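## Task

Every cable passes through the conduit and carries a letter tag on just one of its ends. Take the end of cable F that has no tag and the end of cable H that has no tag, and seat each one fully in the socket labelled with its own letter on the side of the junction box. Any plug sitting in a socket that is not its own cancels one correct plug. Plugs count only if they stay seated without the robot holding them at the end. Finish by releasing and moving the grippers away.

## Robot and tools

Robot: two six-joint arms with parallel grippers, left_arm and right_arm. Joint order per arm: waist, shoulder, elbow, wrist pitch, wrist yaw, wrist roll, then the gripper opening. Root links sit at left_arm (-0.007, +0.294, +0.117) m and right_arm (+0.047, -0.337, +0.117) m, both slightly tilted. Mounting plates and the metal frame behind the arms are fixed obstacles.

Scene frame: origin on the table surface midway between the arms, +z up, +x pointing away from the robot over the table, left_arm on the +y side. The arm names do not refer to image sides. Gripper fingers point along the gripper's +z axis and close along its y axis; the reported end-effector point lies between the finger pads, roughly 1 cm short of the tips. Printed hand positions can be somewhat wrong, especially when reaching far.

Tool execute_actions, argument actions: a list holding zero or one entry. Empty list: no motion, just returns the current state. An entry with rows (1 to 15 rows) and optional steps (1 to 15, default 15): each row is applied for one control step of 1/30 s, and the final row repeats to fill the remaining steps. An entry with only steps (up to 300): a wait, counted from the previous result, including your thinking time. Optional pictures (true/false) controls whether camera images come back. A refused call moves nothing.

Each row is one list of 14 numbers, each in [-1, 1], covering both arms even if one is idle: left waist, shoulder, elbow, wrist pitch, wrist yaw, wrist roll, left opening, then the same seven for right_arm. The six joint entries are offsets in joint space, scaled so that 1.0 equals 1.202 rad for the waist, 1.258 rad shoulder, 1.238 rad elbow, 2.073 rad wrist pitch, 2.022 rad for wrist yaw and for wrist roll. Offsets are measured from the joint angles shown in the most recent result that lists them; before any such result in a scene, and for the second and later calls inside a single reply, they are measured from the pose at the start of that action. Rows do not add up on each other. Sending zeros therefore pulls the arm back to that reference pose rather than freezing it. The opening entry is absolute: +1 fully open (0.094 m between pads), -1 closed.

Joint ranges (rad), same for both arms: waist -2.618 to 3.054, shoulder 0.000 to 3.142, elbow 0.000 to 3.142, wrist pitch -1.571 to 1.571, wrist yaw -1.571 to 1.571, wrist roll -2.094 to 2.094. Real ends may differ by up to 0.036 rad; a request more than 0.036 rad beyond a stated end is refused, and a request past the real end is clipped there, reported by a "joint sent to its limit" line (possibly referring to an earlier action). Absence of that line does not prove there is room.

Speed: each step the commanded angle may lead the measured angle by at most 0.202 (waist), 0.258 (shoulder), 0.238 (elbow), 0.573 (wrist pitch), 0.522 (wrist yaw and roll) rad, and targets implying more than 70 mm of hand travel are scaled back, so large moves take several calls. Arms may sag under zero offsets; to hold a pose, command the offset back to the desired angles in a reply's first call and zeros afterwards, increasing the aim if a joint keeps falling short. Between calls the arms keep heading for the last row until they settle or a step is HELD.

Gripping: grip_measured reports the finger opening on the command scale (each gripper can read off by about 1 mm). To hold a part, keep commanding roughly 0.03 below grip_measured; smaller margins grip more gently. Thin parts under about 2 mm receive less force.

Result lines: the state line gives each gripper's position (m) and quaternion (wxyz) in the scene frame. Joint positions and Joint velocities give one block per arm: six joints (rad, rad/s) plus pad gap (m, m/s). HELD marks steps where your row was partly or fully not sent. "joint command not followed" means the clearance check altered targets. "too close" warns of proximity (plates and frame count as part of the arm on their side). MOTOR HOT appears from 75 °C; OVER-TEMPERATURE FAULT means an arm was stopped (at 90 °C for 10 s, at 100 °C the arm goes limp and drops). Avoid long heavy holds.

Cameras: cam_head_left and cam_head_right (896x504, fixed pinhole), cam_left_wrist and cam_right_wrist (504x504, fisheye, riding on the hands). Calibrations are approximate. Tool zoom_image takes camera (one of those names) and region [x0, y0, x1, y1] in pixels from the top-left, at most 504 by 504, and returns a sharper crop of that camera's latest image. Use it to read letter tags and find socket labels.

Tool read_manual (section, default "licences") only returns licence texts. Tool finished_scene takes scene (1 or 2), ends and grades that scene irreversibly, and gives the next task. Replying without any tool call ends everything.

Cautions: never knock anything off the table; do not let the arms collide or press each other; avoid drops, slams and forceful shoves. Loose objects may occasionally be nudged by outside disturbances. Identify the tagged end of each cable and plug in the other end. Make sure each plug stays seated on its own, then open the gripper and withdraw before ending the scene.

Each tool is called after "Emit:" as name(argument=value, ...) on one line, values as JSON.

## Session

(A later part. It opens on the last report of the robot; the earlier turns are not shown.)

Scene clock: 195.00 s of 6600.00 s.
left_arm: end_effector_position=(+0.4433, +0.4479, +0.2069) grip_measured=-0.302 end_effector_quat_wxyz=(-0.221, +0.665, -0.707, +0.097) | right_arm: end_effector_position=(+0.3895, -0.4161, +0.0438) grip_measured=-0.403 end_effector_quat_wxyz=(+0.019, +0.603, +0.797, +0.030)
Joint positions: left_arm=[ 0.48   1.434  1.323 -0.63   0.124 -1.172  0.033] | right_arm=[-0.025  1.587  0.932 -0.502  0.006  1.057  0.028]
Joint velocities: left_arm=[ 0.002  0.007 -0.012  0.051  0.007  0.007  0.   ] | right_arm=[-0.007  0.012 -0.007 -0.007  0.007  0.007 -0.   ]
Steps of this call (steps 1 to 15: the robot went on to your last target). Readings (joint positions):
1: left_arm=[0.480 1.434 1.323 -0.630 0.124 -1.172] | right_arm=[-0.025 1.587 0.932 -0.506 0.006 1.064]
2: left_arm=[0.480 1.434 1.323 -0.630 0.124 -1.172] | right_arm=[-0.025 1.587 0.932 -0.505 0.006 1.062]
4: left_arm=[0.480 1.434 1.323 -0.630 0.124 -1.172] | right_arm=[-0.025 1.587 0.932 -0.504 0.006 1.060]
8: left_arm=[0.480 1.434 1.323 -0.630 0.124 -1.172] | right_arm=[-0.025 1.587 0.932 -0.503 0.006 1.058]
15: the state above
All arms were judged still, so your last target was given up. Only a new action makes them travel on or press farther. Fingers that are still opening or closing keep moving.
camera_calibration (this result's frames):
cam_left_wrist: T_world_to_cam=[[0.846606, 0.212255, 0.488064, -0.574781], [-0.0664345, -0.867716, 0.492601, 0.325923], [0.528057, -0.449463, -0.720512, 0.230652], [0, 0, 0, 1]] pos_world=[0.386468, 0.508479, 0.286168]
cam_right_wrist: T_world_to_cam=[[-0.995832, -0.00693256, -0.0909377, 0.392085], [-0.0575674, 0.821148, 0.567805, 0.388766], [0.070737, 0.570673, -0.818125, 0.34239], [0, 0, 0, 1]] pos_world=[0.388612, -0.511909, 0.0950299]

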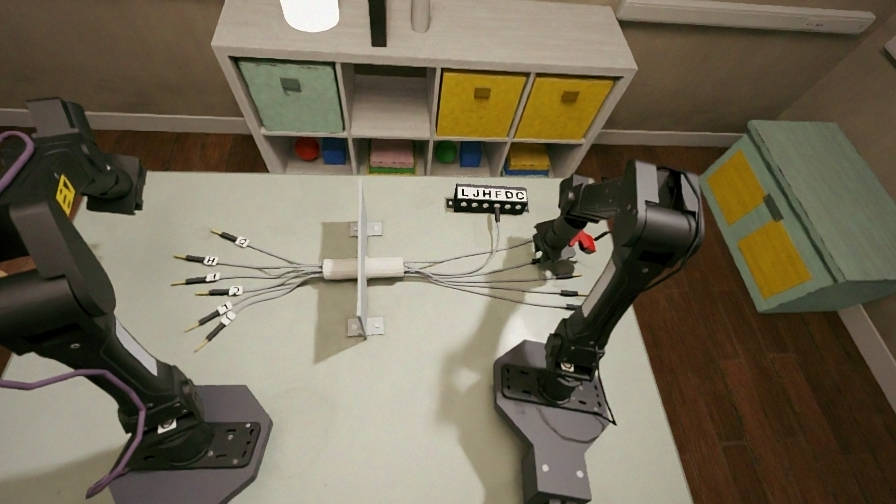

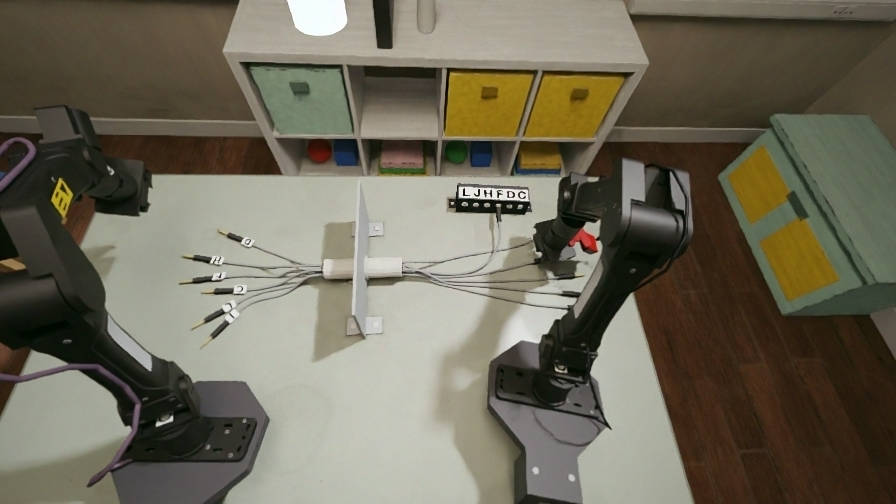

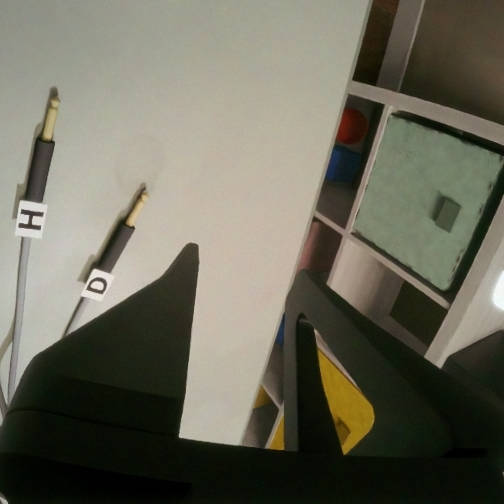

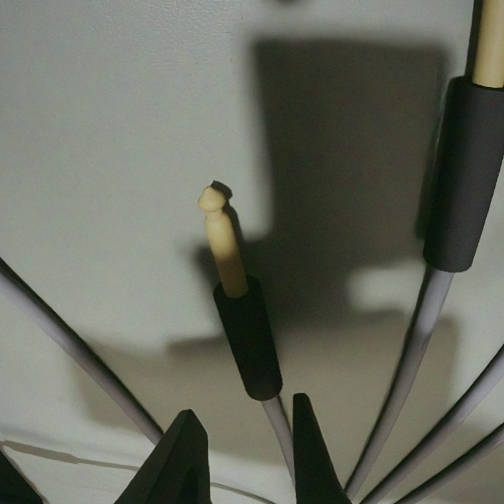

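Emit:
execute_actions(actions=[{"rows":[[0,0,0,0,0,0,-0.3,0.1,0.03,0.05,-0.03,0.15,0.0,-0.4],[0,0,0,0,0,0,-0.3,0.2,0.08,0.09,-0.06,0.3,0.03,-0.4],[0,0,0,0,0,0,-0.3,0.35,0.185,0.1,-0.08,0.46,0.05,-0.4]],"steps":15}])

Emit:
execute_actions(actions=[{"steps":20}])

Scene clock: 197.77 s of 6600.00 s.
left_arm: end_effector_position=(+0.4433, +0.4478, +0.2069) grip_measured=-0.302 end_effector_quat_wxyz=(-0.221, +0.665, -0.707, +0.098) | right_arm: end_effector_position=(+0.3934, -0.4019, +0.0454) grip_measured=-0.403 end_effector_quat_wxyz=(+0.141, +0.400, +0.852, -0.307)
Joint positions: left_arm=[ 0.48   1.434  1.323 -0.63   0.125 -1.172  0.033] | right_arm=[ 0.403  1.843  1.045 -0.642  0.86   1.142  0.028]
Joint velocities: left_arm=[-0.012 -0.002 -0.002  0.066  0.037  0.037 -0.   ] | right_arm=[-0.076  0.032  0.017 -0.11   0.388 -0.007 -0.001]
Steps of this call (steps 1 to 68: nothing new was sent; steps 69 to 83: all 15 steps of this action). Readings (joint positions):
69: left_arm=[0.480 1.434 1.323 -0.630 0.124 -1.172] | right_arm=[-0.013 1.590 0.936 -0.510 0.048 1.057]
70: left_arm=[0.480 1.434 1.323 -0.630 0.124 -1.172] | right_arm=[0.022 1.605 0.955 -0.535 0.141 1.065]
72: left_arm=[0.480 1.434 1.323 -0.630 0.124 -1.172] | right_arm=[0.137 1.691 1.018 -0.573 0.347 1.094]
76: left_arm=[0.480 1.434 1.323 -0.630 0.125 -1.172] | right_arm=[0.372 1.833 1.045 -0.600 0.664 1.125]
83: the state above
camera_calibration (this result's frames):
cam_left_wrist: T_world_to_cam=[[0.846573, 0.212263, 0.488117, -0.574792], [-0.0668543, -0.867378, 0.493138, 0.325739], [0.528057, -0.45011, -0.720109, 0.230777], [0, 0, 0, 1]] pos_world=[0.386517, 0.508421, 0.286116]
cam_right_wrist: T_world_to_cam=[[-0.909691, -0.331776, 0.249774, 0.216362], [-0.355155, 0.933256, -0.0538436, 0.566771], [-0.215239, -0.137689, -0.966806, 0.169856], [0, 0, 0, 1]] pos_world=[0.434674, -0.433771, 0.140693]

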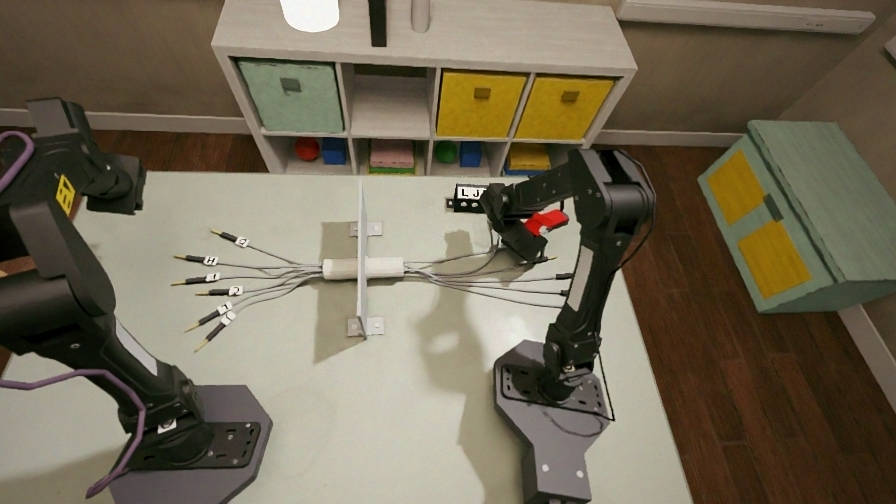

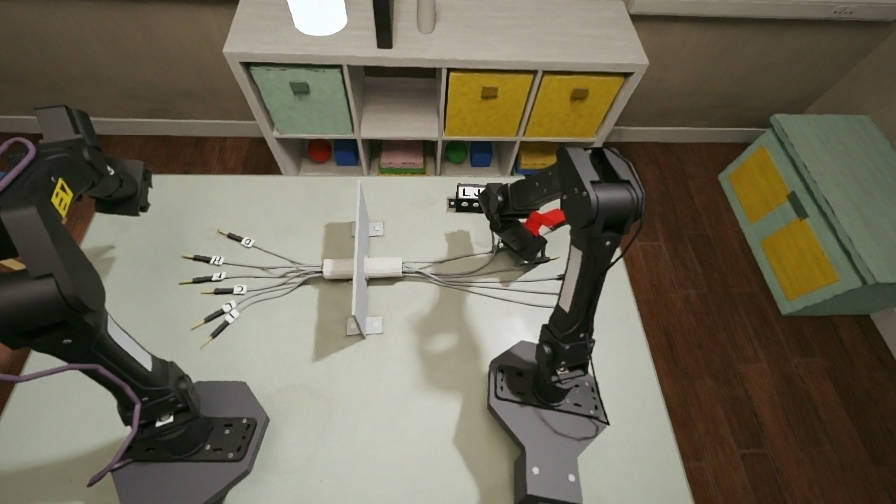

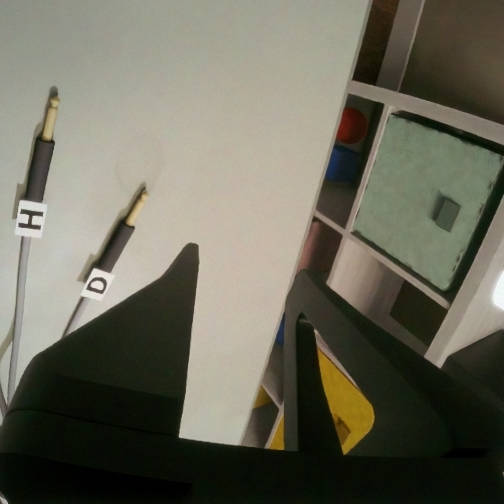

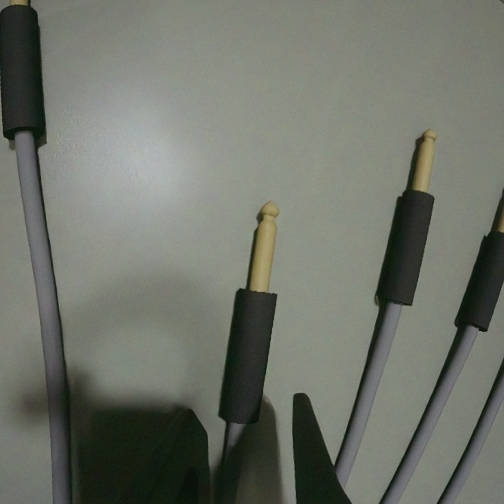

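Scene clock: 198.43 s of 6600.00 s.
left_arm: end_effector_position=(+0.4433, +0.4478, +0.2069) grip_measured=-0.302 end_effector_quat_wxyz=(-0.221, +0.665, -0.707, +0.098) | right_arm: end_effector_position=(+0.3941, -0.4098, +0.0517) grip_measured=-0.403 end_effector_quat_wxyz=(+0.154, +0.394, +0.844, -0.329)
Joint positions: left_arm=[ 0.48   1.434  1.323 -0.63   0.125 -1.172  0.033] | right_arm=[ 0.401  1.843  1.045 -0.652  0.913  1.147  0.028]
Joint velocities: left_arm=[-0.002  0.002  0.002  0.022  0.007 -0.007 -0.001] | right_arm=[-0.002  0.007 -0.022 -0.066  0.051 -0.037  0.   ]
Steps of this call (steps 1 to 20: the robot went on to your last target). Readings (joint positions):
1: left_arm=[0.480 1.434 1.323 -0.630 0.125 -1.172] | right_arm=[0.402 1.843 1.045 -0.644 0.872 1.143]
2: left_arm=[0.480 1.434 1.323 -0.630 0.125 -1.172] | right_arm=[0.401 1.843 1.045 -0.647 0.881 1.144]
4: left_arm=[0.480 1.434 1.323 -0.630 0.125 -1.172] | right_arm=[0.401 1.843 1.045 -0.649 0.893 1.145]
8: left_arm=[0.480 1.434 1.323 -0.630 0.125 -1.172] | right_arm=[0.401 1.843 1.045 -0.651 0.905 1.146]
20: the state above
camera_calibration (this result's frames):
cam_left_wrist: T_world_to_cam=[[0.846573, 0.212263, 0.488117, -0.574792], [-0.0668543, -0.867378, 0.493138, 0.325739], [0.528057, -0.45011, -0.720109, 0.230777], [0, 0, 0, 1]] pos_world=[0.386517, 0.508421, 0.286116]
cam_right_wrist: T_world_to_cam=[[-0.908818, -0.323441, 0.263507, 0.215181], [-0.360305, 0.926914, -0.104929, 0.576785], [-0.21031, -0.190304, -0.958934, 0.151051], [0, 0, 0, 1]] pos_world=[0.435147, -0.436286, 0.148667]

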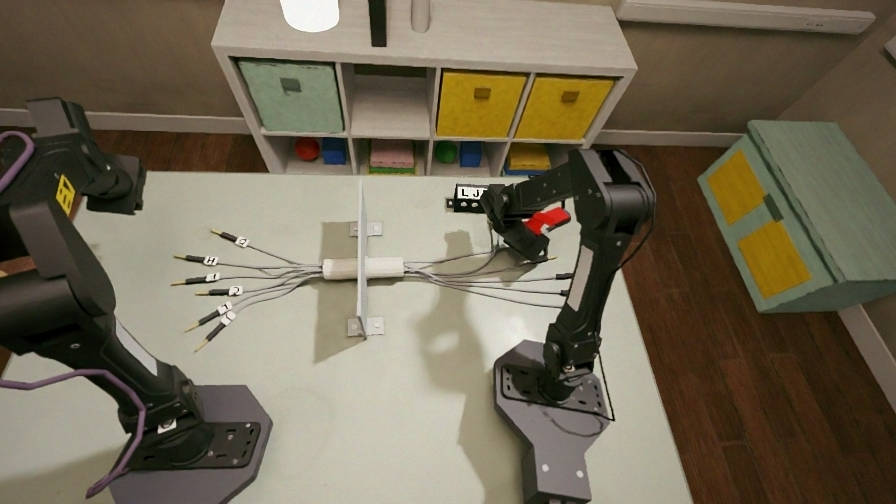

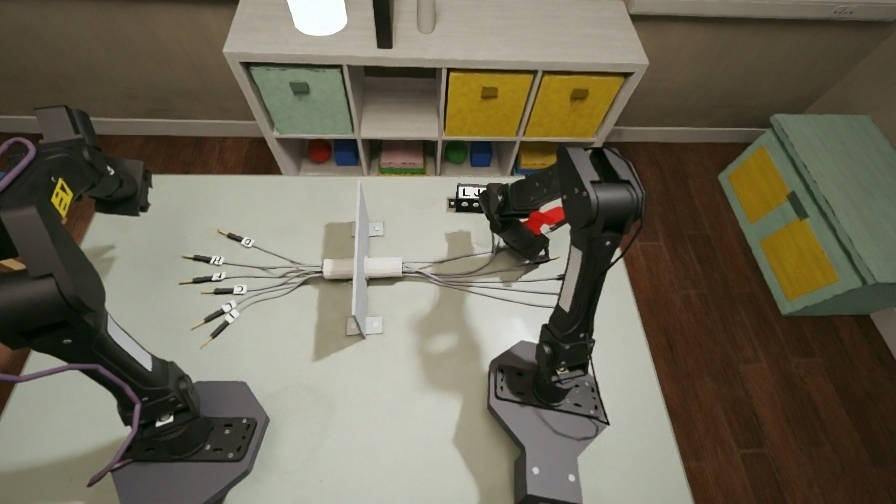

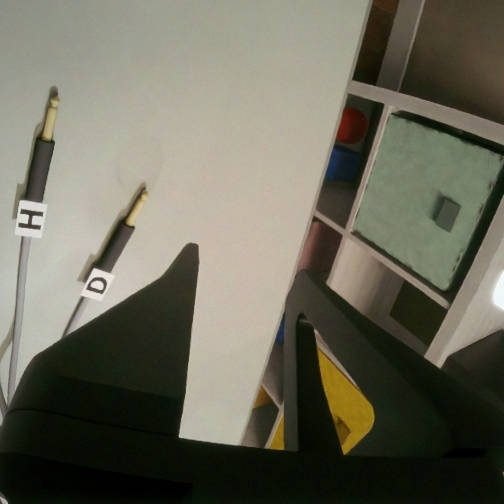

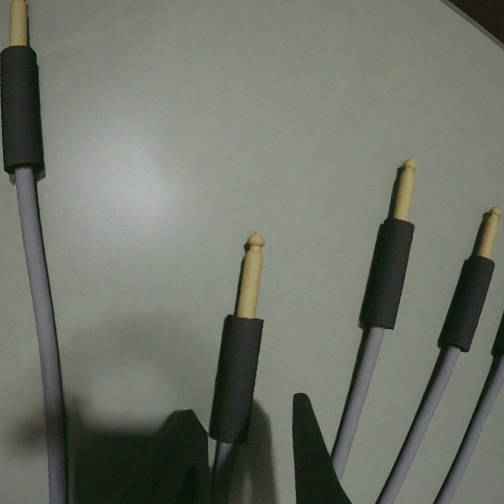

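Emit:
execute_actions(actions=[{"rows":[[0,0,0,0,0,0,-0.3,0,0,0,0,0.012,0.2,-0.4]],"steps":15}])

Emit:
execute_actions(actions=[{"steps":12}])

Scene clock: 199.93 s of 6600.00 s.
left_arm: end_effector_position=(+0.4434, +0.4477, +0.2069) grip_measured=-0.302 end_effector_quat_wxyz=(-0.221, +0.665, -0.707, +0.098) | right_arm: end_effector_position=(+0.3942, -0.4100, +0.0519) grip_measured=-0.403 end_effector_quat_wxyz=(+0.214, +0.546, +0.754, -0.294)
Joint positions: left_arm=[ 0.48   1.434  1.323 -0.63   0.126 -1.172  0.033] | right_arm=[ 0.401  1.843  1.045 -0.652  0.915  1.527  0.028]
Joint velocities: left_arm=[ 0.012  0.012 -0.012 -0.007 -0.022 -0.066 -0.001] | right_arm=[-0.007 -0.017  0.007  0.11   0.022  0.095 -0.   ]
Steps of this call (steps 1 to 15: the robot went on to your last target; steps 16 to 30: nothing new was sent; steps 31 to 45: all 15 steps of this action). Readings (joint positions):
31: left_arm=[0.480 1.434 1.323 -0.630 0.125 -1.172] | right_arm=[0.401 1.843 1.045 -0.652 0.914 1.201]
32: left_arm=[0.480 1.434 1.323 -0.630 0.125 -1.172] | right_arm=[0.401 1.843 1.045 -0.652 0.914 1.270]
34: left_arm=[0.480 1.434 1.323 -0.630 0.125 -1.172] | right_arm=[0.401 1.843 1.045 -0.652 0.915 1.368]
38: left_arm=[0.480 1.434 1.323 -0.630 0.126 -1.172] | right_arm=[0.401 1.843 1.045 -0.652 0.915 1.471]
45: the state above
camera_calibration (this result's frames):
cam_left_wrist: T_world_to_cam=[[0.84654, 0.212271, 0.488171, -0.574803], [-0.0672741, -0.867041, 0.493675, 0.325554], [0.528056, -0.450757, -0.719705, 0.230902], [0, 0, 0, 1]] pos_world=[0.386566, 0.508363, 0.286065]
cam_right_wrist: T_world_to_cam=[[-0.998464, -0.0533827, 0.0148409, 0.374098], [-0.0550743, 0.985521, -0.160359, 0.483638], [-0.00606563, -0.16093, -0.986947, 0.0842138], [0, 0, 0, 1]] pos_world=[0.40067, -0.443112, 0.155118]

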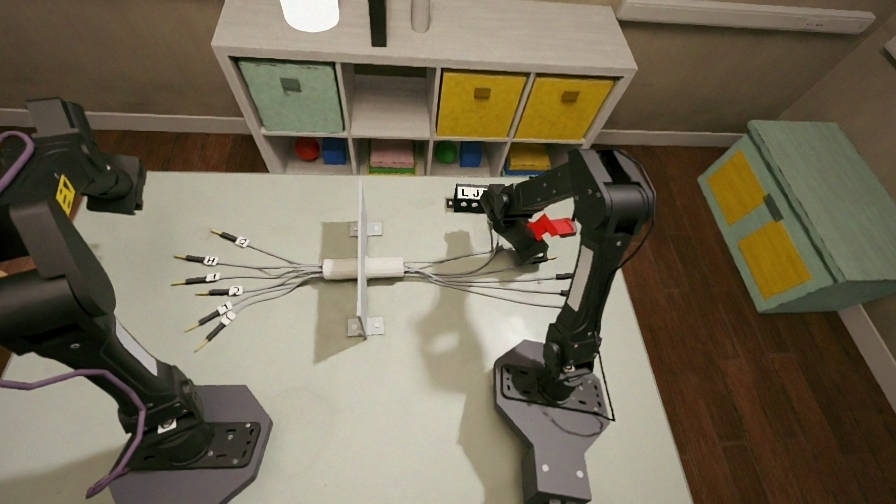

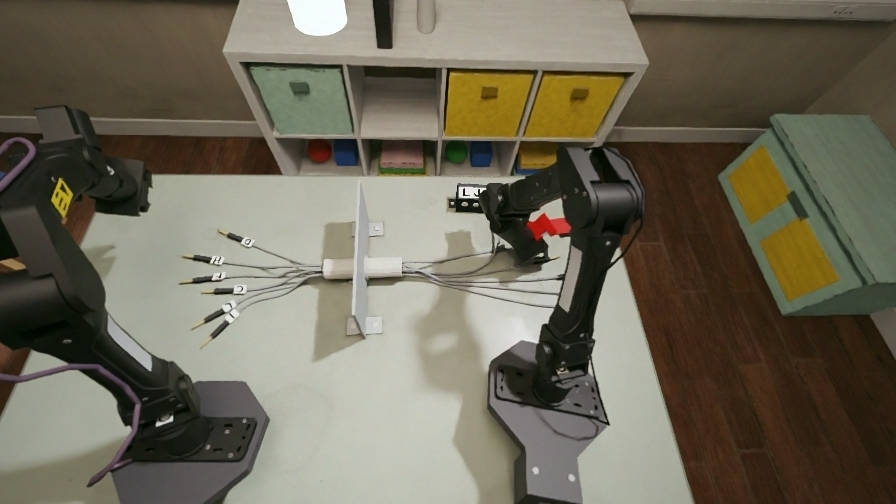

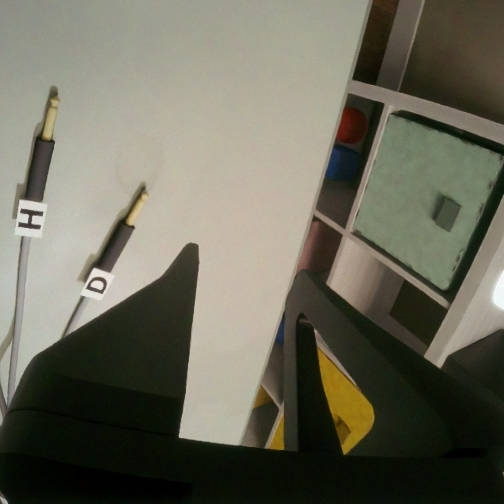

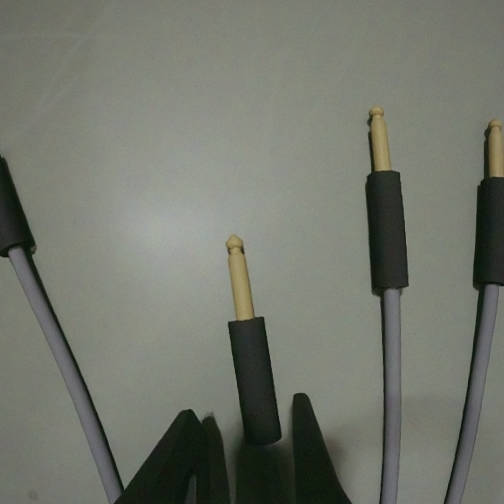

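Scene clock: 200.33 s of 6600.00 s.
left_arm: end_effector_position=(+0.4434, +0.4477, +0.2069) grip_measured=-0.302 end_effector_quat_wxyz=(-0.221, +0.665, -0.707, +0.098) | right_arm: end_effector_position=(+0.3942, -0.4100, +0.0519) grip_measured=-0.403 end_effector_quat_wxyz=(+0.216, +0.552, +0.751, -0.293)
Joint positions: left_arm=[ 0.48   1.434  1.323 -0.63   0.126 -1.172  0.033] | right_arm=[ 0.401  1.843  1.045 -0.652  0.915  1.541  0.028]
Joint velocities: left_arm=[-0.002 -0.017  0.002  0.051  0.051  0.007  0.001] | right_arm=[-0.017  0.002 -0.012 -0.007  0.051  0.051  0.   ]
Steps of this call (steps 1 to 12: the robot went on to your last target). Readings (joint positions):
1: left_arm=[0.480 1.434 1.323 -0.630 0.126 -1.172] | right_arm=[0.401 1.843 1.045 -0.652 0.915 1.530]
2: left_arm=[0.480 1.434 1.323 -0.630 0.126 -1.172] | right_arm=[0.401 1.843 1.045 -0.652 0.915 1.533]
4: left_arm=[0.480 1.434 1.323 -0.630 0.126 -1.172] | right_arm=[0.401 1.843 1.045 -0.652 0.915 1.536]
8: left_arm=[0.480 1.434 1.323 -0.630 0.126 -1.172] | right_arm=[0.401 1.843 1.045 -0.652 0.915 1.540]
12: the state above
camera_calibration (this result's frames):
cam_left_wrist: T_world_to_cam=[[0.84654, 0.212271, 0.488171, -0.574803], [-0.0672741, -0.867041, 0.493675, 0.325554], [0.528056, -0.450757, -0.719705, 0.230902], [0, 0, 0, 1]] pos_world=[0.386566, 0.508363, 0.286065]
cam_right_wrist: T_world_to_cam=[[-0.999047, -0.0432964, 0.00554485, 0.378946], [-0.0436244, 0.986023, -0.160795, 0.479352], [0.00149449, -0.160884, -0.986972, 0.0812536], [0, 0, 0, 1]] pos_world=[0.399375, -0.443173, 0.155171]

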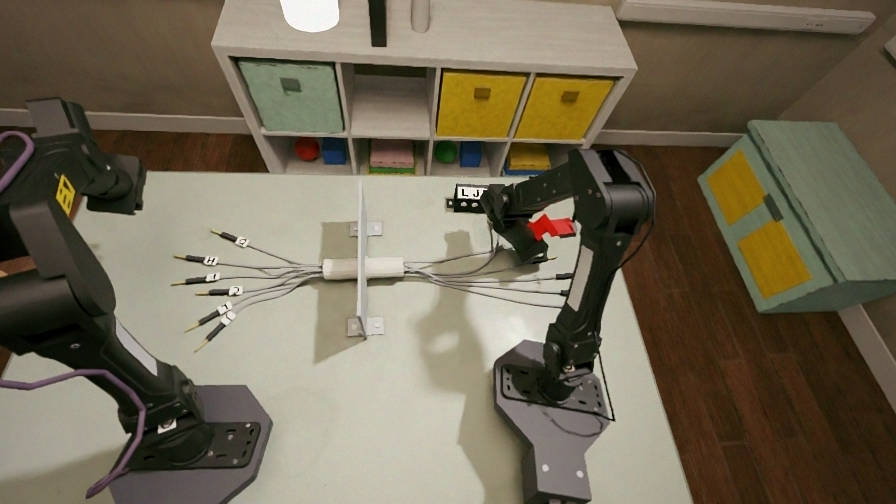

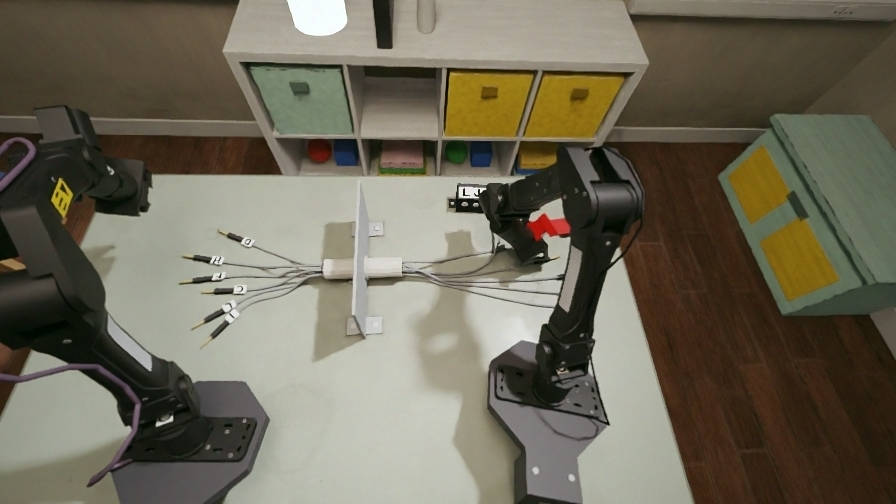

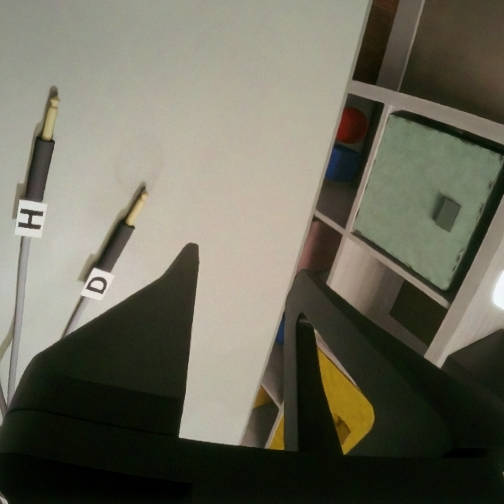

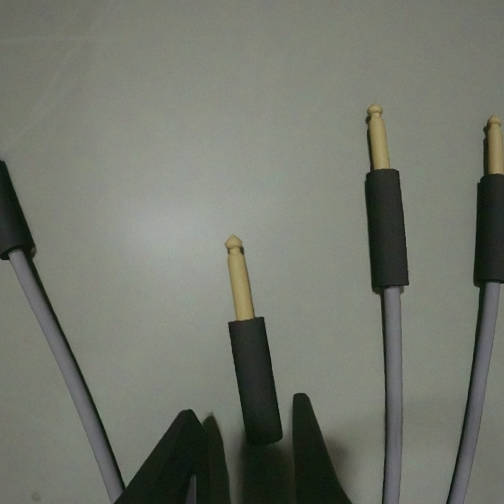

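Emit:
execute_actions(actions=[{"rows":[[0,0,0,0,0,0,-0.3,0,0.03,0,0.03,0,0.02,-0.4],[0,0,0,0,0,0,-0.3,0,0.06,0,0.05,0,0.04,-0.4],[0,0,0,0,0,0,-0.3,0,0.08,-0.01,0.06,0,0.04,-0.4]],"steps":15}])

Emit:
execute_actions(actions=[{"steps":10}])

Scene clock: 201.93 s of 6600.00 s.
left_arm: end_effector_position=(+0.4434, +0.4475, +0.2069) grip_measured=-0.302 end_effector_quat_wxyz=(-0.220, +0.665, -0.707, +0.098) | right_arm: end_effector_position=(+0.3948, -0.4048, +0.0235) grip_measured=-0.403 end_effector_quat_wxyz=(+0.228, +0.576, +0.731, -0.287)
Joint positions: left_arm=[ 0.48   1.434  1.323 -0.63   0.126 -1.172  0.033] | right_arm=[ 0.403  1.94   1.045 -0.557  0.921  1.611  0.028]
Joint velocities: left_arm=[ 0.007 -0.002 -0.012 -0.022  0.022 -0.066 -0.001] | right_arm=[-0.007  0.007 -0.012  0.007 -0.037  0.037 -0.001]
Steps of this call (steps 1 to 30: the robot went on to your last target; steps 31 to 33: nothing new was sent; steps 34 to 48: all 15 steps of this action). Readings (joint positions):
34: left_arm=[0.480 1.434 1.323 -0.630 0.126 -1.172] | right_arm=[0.401 1.845 1.045 -0.648 0.915 1.546]
35: left_arm=[0.480 1.434 1.323 -0.630 0.126 -1.172] | right_arm=[0.401 1.853 1.045 -0.634 0.915 1.557]
37: left_arm=[0.480 1.434 1.323 -0.630 0.126 -1.172] | right_arm=[0.401 1.889 1.045 -0.594 0.914 1.577]
41: left_arm=[0.480 1.434 1.323 -0.630 0.126 -1.172] | right_arm=[0.403 1.940 1.045 -0.568 0.920 1.600]
48: the state above
camera_calibration (this result's frames):
cam_left_wrist: T_world_to_cam=[[0.846508, 0.212279, 0.488224, -0.574814], [-0.0676939, -0.866702, 0.494211, 0.32537], [0.528055, -0.451403, -0.7193, 0.231026], [0, 0, 0, 1]] pos_world=[0.386615, 0.508305, 0.286014]
cam_right_wrist: T_world_to_cam=[[-0.999105, 0.00559072, -0.0419213, 0.400812], [0.0125254, 0.985871, -0.167038, 0.447575], [0.0403951, -0.167413, -0.985059, 0.0360135], [0, 0, 0, 1]] pos_world=[0.393392, -0.437463, 0.12704]

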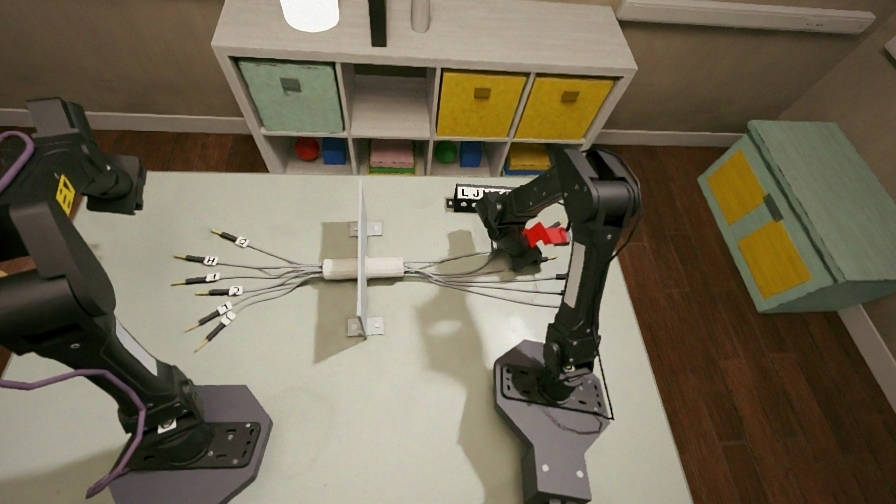

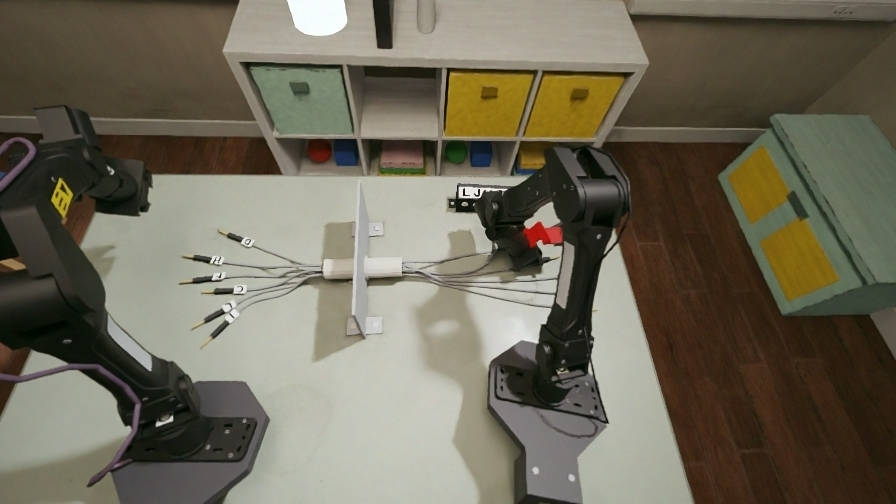

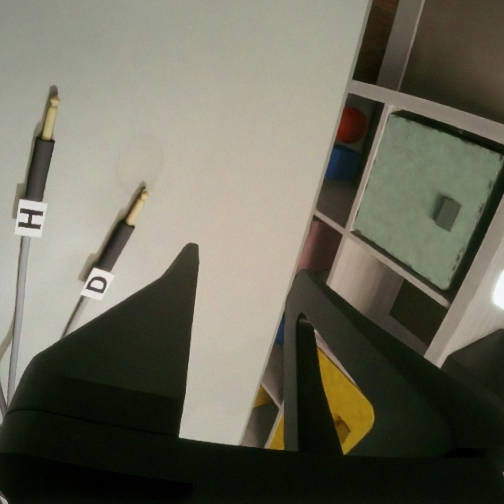

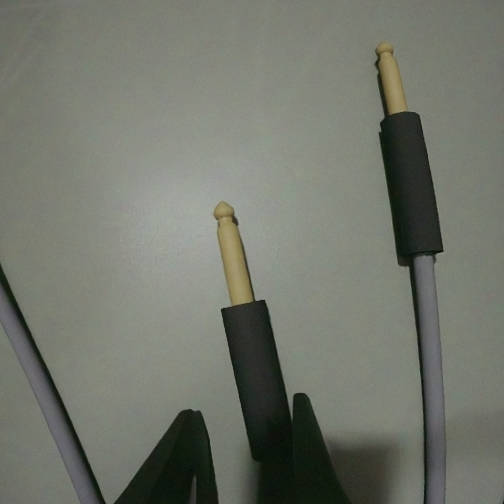

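Scene clock: 202.27 s of 6600.00 s.
left_arm: end_effector_position=(+0.4434, +0.4475, +0.2069) grip_measured=-0.302 end_effector_quat_wxyz=(-0.220, +0.665, -0.707, +0.098) | right_arm: end_effector_position=(+0.3950, -0.4047, +0.0234) grip_measured=-0.403 end_effector_quat_wxyz=(+0.229, +0.577, +0.730, -0.286)
Joint positions: left_arm=[ 0.48   1.434  1.323 -0.63   0.126 -1.172  0.033] | right_arm=[ 0.403  1.94   1.045 -0.556  0.921  1.614  0.028]
Joint velocities: left_arm=[ 0.007 -0.012 -0.007 -0.037 -0.022 -0.022 -0.   ] | right_arm=[ 0.002 -0.007 -0.002 -0.037 -0.051 -0.066 -0.   ]
Steps of this call (steps 1 to 10: the robot went on to your last target). Readings (joint positions):
1: left_arm=[0.480 1.434 1.323 -0.630 0.126 -1.172] | right_arm=[0.403 1.940 1.045 -0.557 0.921 1.612]
2: left_arm=[0.480 1.434 1.323 -0.630 0.126 -1.172] | right_arm=[0.403 1.940 1.045 -0.557 0.921 1.612]
4: left_arm=[0.480 1.434 1.323 -0.630 0.126 -1.172] | right_arm=[0.403 1.940 1.045 -0.557 0.921 1.613]
8: left_arm=[0.480 1.434 1.323 -0.630 0.126 -1.172] | right_arm=[0.403 1.940 1.045 -0.556 0.921 1.614]
10: the state above
camera_calibration (this result's frames):
cam_left_wrist: T_world_to_cam=[[0.846508, 0.212279, 0.488224, -0.574814], [-0.0676939, -0.866702, 0.494211, 0.32537], [0.528055, -0.451403, -0.7193, 0.231026], [0, 0, 0, 1]] pos_world=[0.386615, 0.508305, 0.286014]
cam_right_wrist: T_world_to_cam=[[-0.99895, 0.00804134, -0.0451059, 0.402011], [0.0154674, 0.98587, -0.166794, 0.446358], [0.0431273, -0.167317, -0.984959, 0.0349333], [0, 0, 0, 1]] pos_world=[0.393178, -0.437439, 0.126991]

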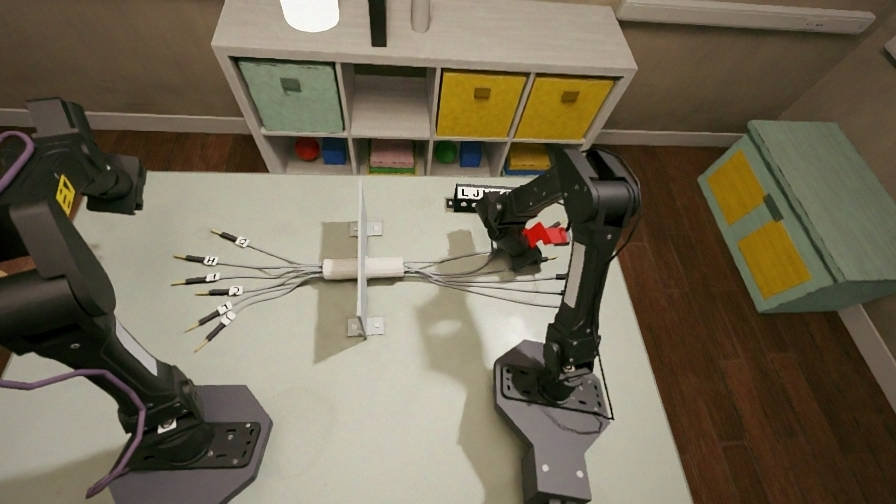

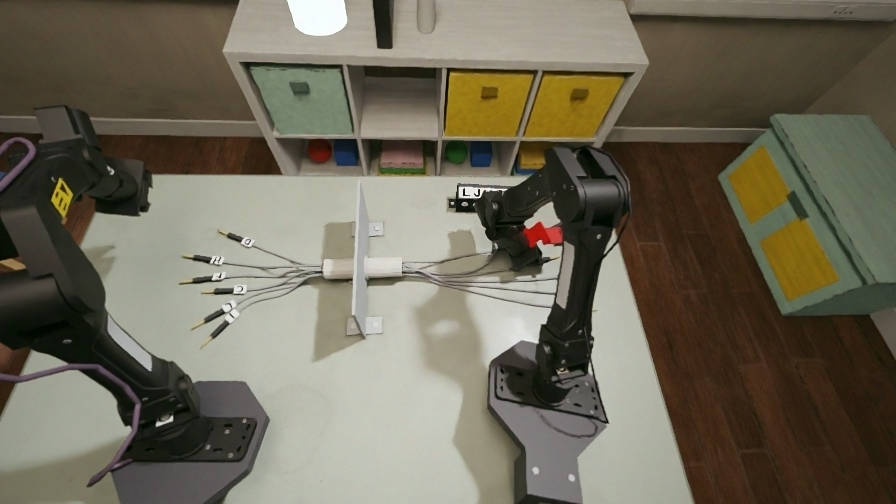

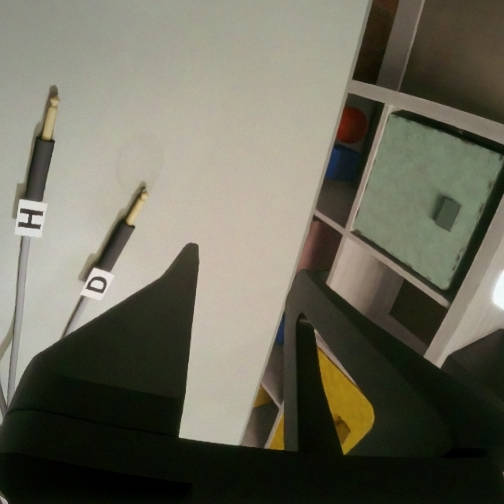

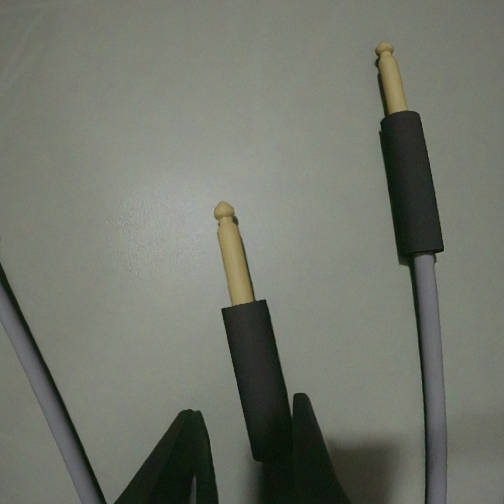

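Emit:
execute_actions(actions=[{"rows":[[0,0,0,0,0,0,-0.3,-0.015,-0.015,-0.02,0.005,0,-0.04,-0.4],[0,0,0,0,0,0,-0.3,-0.035,-0.022,-0.042,0.013,0,-0.07,-0.4]],"steps":15}])

Scene clock: 204.93 s of 6600.00 s.
left_arm: end_effector_position=(+0.4435, +0.4473, +0.2069) grip_measured=-0.302 end_effector_quat_wxyz=(-0.220, +0.664, -0.707, +0.099) | right_arm: end_effector_position=(+0.3882, -0.4180, +0.0243) grip_measured=-0.403 end_effector_quat_wxyz=(+0.213, +0.538, +0.753, -0.312)
Joint positions: left_arm=[ 0.48   1.434  1.323 -0.63   0.128 -1.172  0.033] | right_arm=[ 0.372  1.929  1.019 -0.541  0.937  1.49   0.028]
Joint velocities: left_arm=[-0.027 -0.002  0.007 -0.007 -0.007 -0.022 -0.   ] | right_arm=[ 0.007  0.002  0.017  0.051 -0.037 -0.081 -0.001]
Steps of this call (steps 1 to 15: the robot went on to your last target; steps 16 to 65: nothing new was sent; steps 66 to 80: all 15 steps of this action). Readings (joint positions):
66: left_arm=[0.480 1.434 1.323 -0.630 0.127 -1.172] | right_arm=[0.402 1.940 1.045 -0.556 0.922 1.605]
67: left_arm=[0.480 1.434 1.323 -0.630 0.127 -1.172] | right_arm=[0.399 1.938 1.041 -0.552 0.923 1.585]
69: left_arm=[0.480 1.434 1.323 -0.630 0.127 -1.172] | right_arm=[0.388 1.932 1.029 -0.543 0.926 1.548]
73: left_arm=[0.480 1.434 1.323 -0.630 0.127 -1.172] | right_arm=[0.372 1.929 1.020 -0.542 0.934 1.511]
80: the state above
camera_calibration (this result's frames):
cam_left_wrist: T_world_to_cam=[[0.846458, 0.212291, 0.488304, -0.57483], [-0.0683236, -0.866194, 0.495016, 0.325093], [0.528053, -0.452373, -0.718692, 0.231213], [0, 0, 0, 1]] pos_world=[0.386689, 0.508219, 0.285937]
cam_right_wrist: T_world_to_cam=[[-0.997559, -0.0561823, 0.0414695, 0.365843], [-0.0630348, 0.980032, -0.188585, 0.488288], [-0.0300463, -0.190738, -0.981181, 0.0523879], [0, 0, 0, 1]] pos_world=[0.397303, -0.447992, 0.128314]

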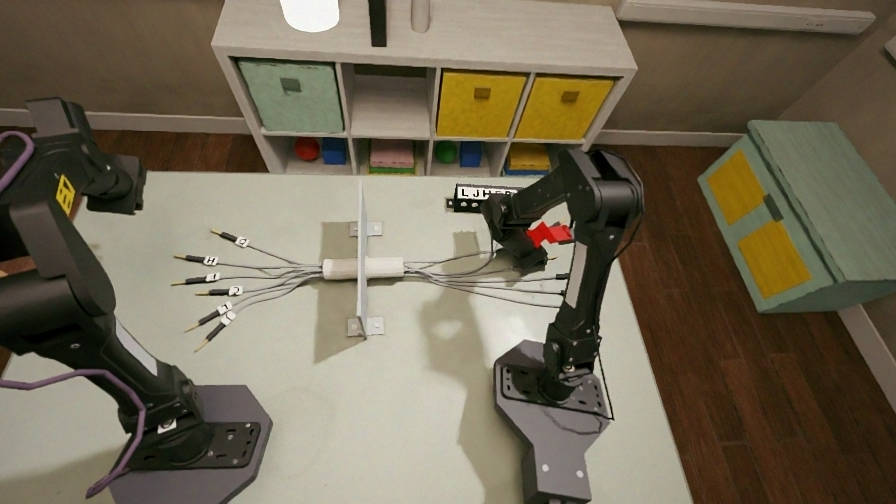

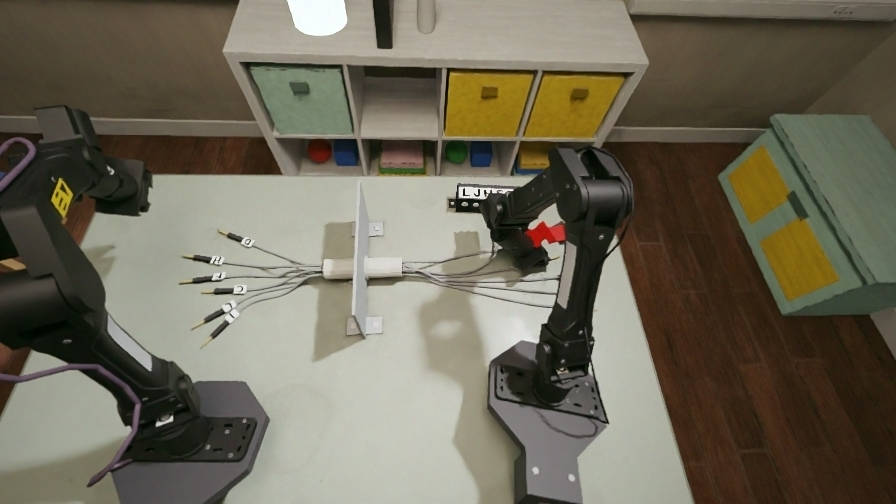

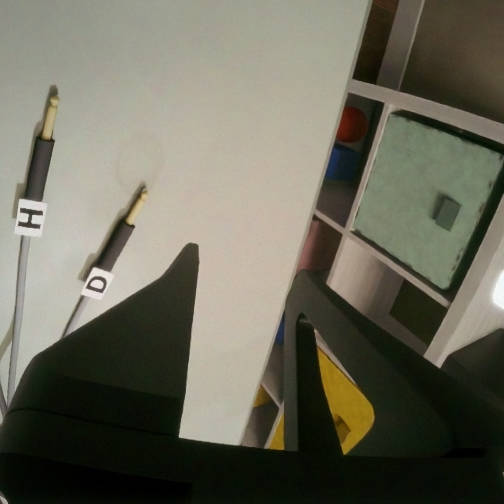

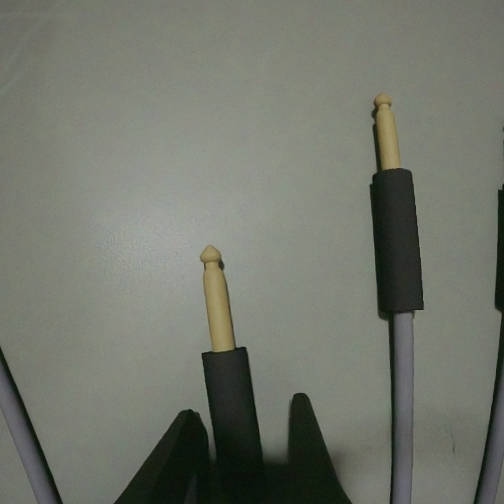

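Emit:
execute_actions(actions=[{"rows":[[0,0,0,0,0,0,-0.3,0,0.012,0,0.005,0,0,-0.4],[0,0,0,0,0,0,-0.3,0,0.026,0,0.01,0,0,-0.4]],"steps":12}])

Scene clock: 205.83 s of 6600.00 s.
left_arm: end_effector_position=(+0.4435, +0.4473, +0.2069) grip_measured=-0.302 end_effector_quat_wxyz=(-0.220, +0.664, -0.707, +0.099) | right_arm: end_effector_position=(+0.3884, -0.4183, +0.0245) grip_measured=-0.403 end_effector_quat_wxyz=(+0.214, +0.536, +0.755, -0.313)
Joint positions: left_arm=[ 0.48   1.434  1.323 -0.63   0.128 -1.172  0.033] | right_arm=[ 0.372  1.929  1.019 -0.54   0.939  1.485  0.028]
Joint velocities: left_arm=[-0.002 -0.012  0.002 -0.037 -0.007 -0.051  0.   ] | right_arm=[-0.017 -0.002 -0.017  0.022 -0.066  0.022  0.   ]
Steps of this call (steps 1 to 15: the robot went on to your last target; steps 16 to 27: all 12 steps of this action). Readings (joint positions):
16: left_arm=[0.480 1.434 1.323 -0.630 0.128 -1.172] | right_arm=[0.372 1.929 1.019 -0.541 0.938 1.485]
17: left_arm=[0.480 1.434 1.323 -0.630 0.128 -1.172] | right_arm=[0.372 1.929 1.019 -0.540 0.939 1.485]
19: left_arm=[0.480 1.434 1.323 -0.630 0.128 -1.172] | right_arm=[0.372 1.929 1.019 -0.540 0.939 1.485]
23: left_arm=[0.480 1.434 1.323 -0.630 0.128 -1.172] | right_arm=[0.372 1.929 1.019 -0.540 0.939 1.485]
27: the state above
camera_calibration (this result's frames):
cam_left_wrist: T_world_to_cam=[[0.846442, 0.212295, 0.488331, -0.574836], [-0.0685334, -0.866024, 0.495283, 0.325], [0.528052, -0.452696, -0.71849, 0.231275], [0, 0, 0, 1]] pos_world=[0.386713, 0.50819, 0.285912]
cam_right_wrist: T_world_to_cam=[[-0.99721, -0.0601334, 0.0442289, 0.364182], [-0.0674916, 0.979453, -0.190044, 0.490073], [-0.0318921, -0.192499, -0.980779, 0.0525249], [0, 0, 0, 1]] pos_world=[0.397916, -0.447993, 0.128544]

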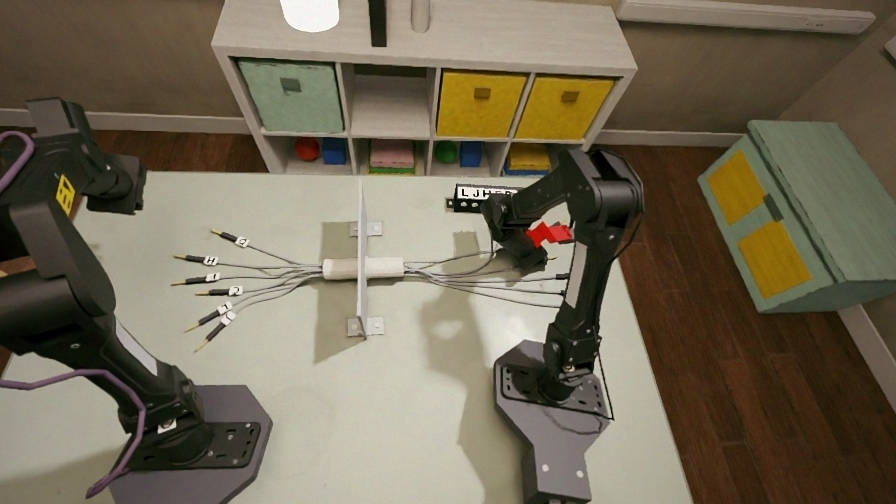

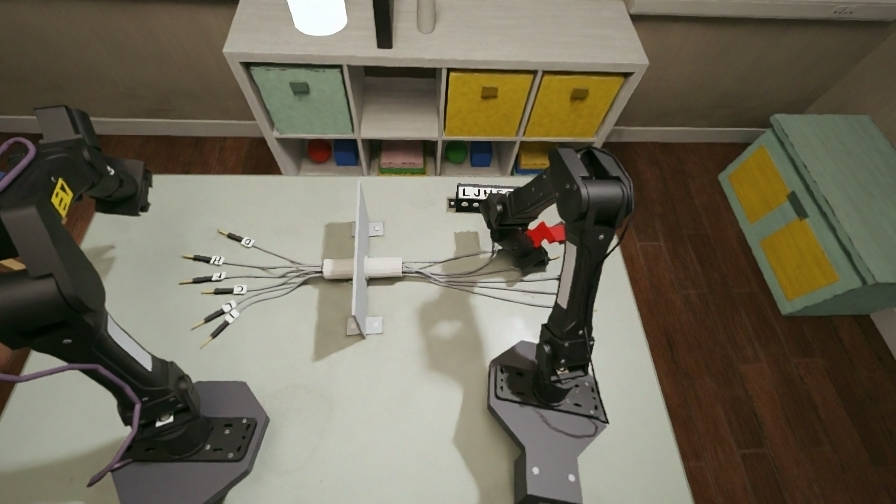

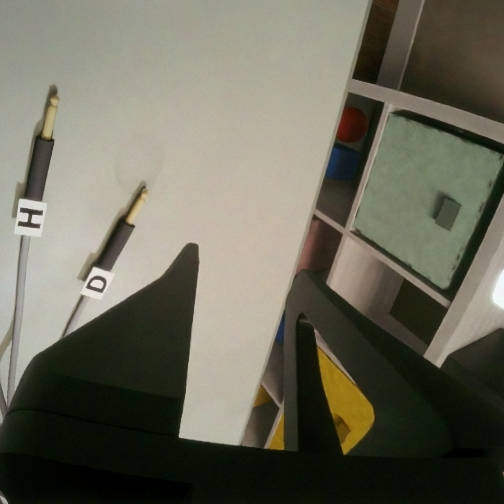

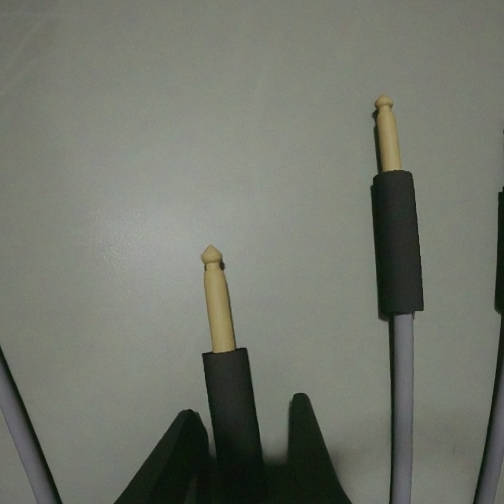

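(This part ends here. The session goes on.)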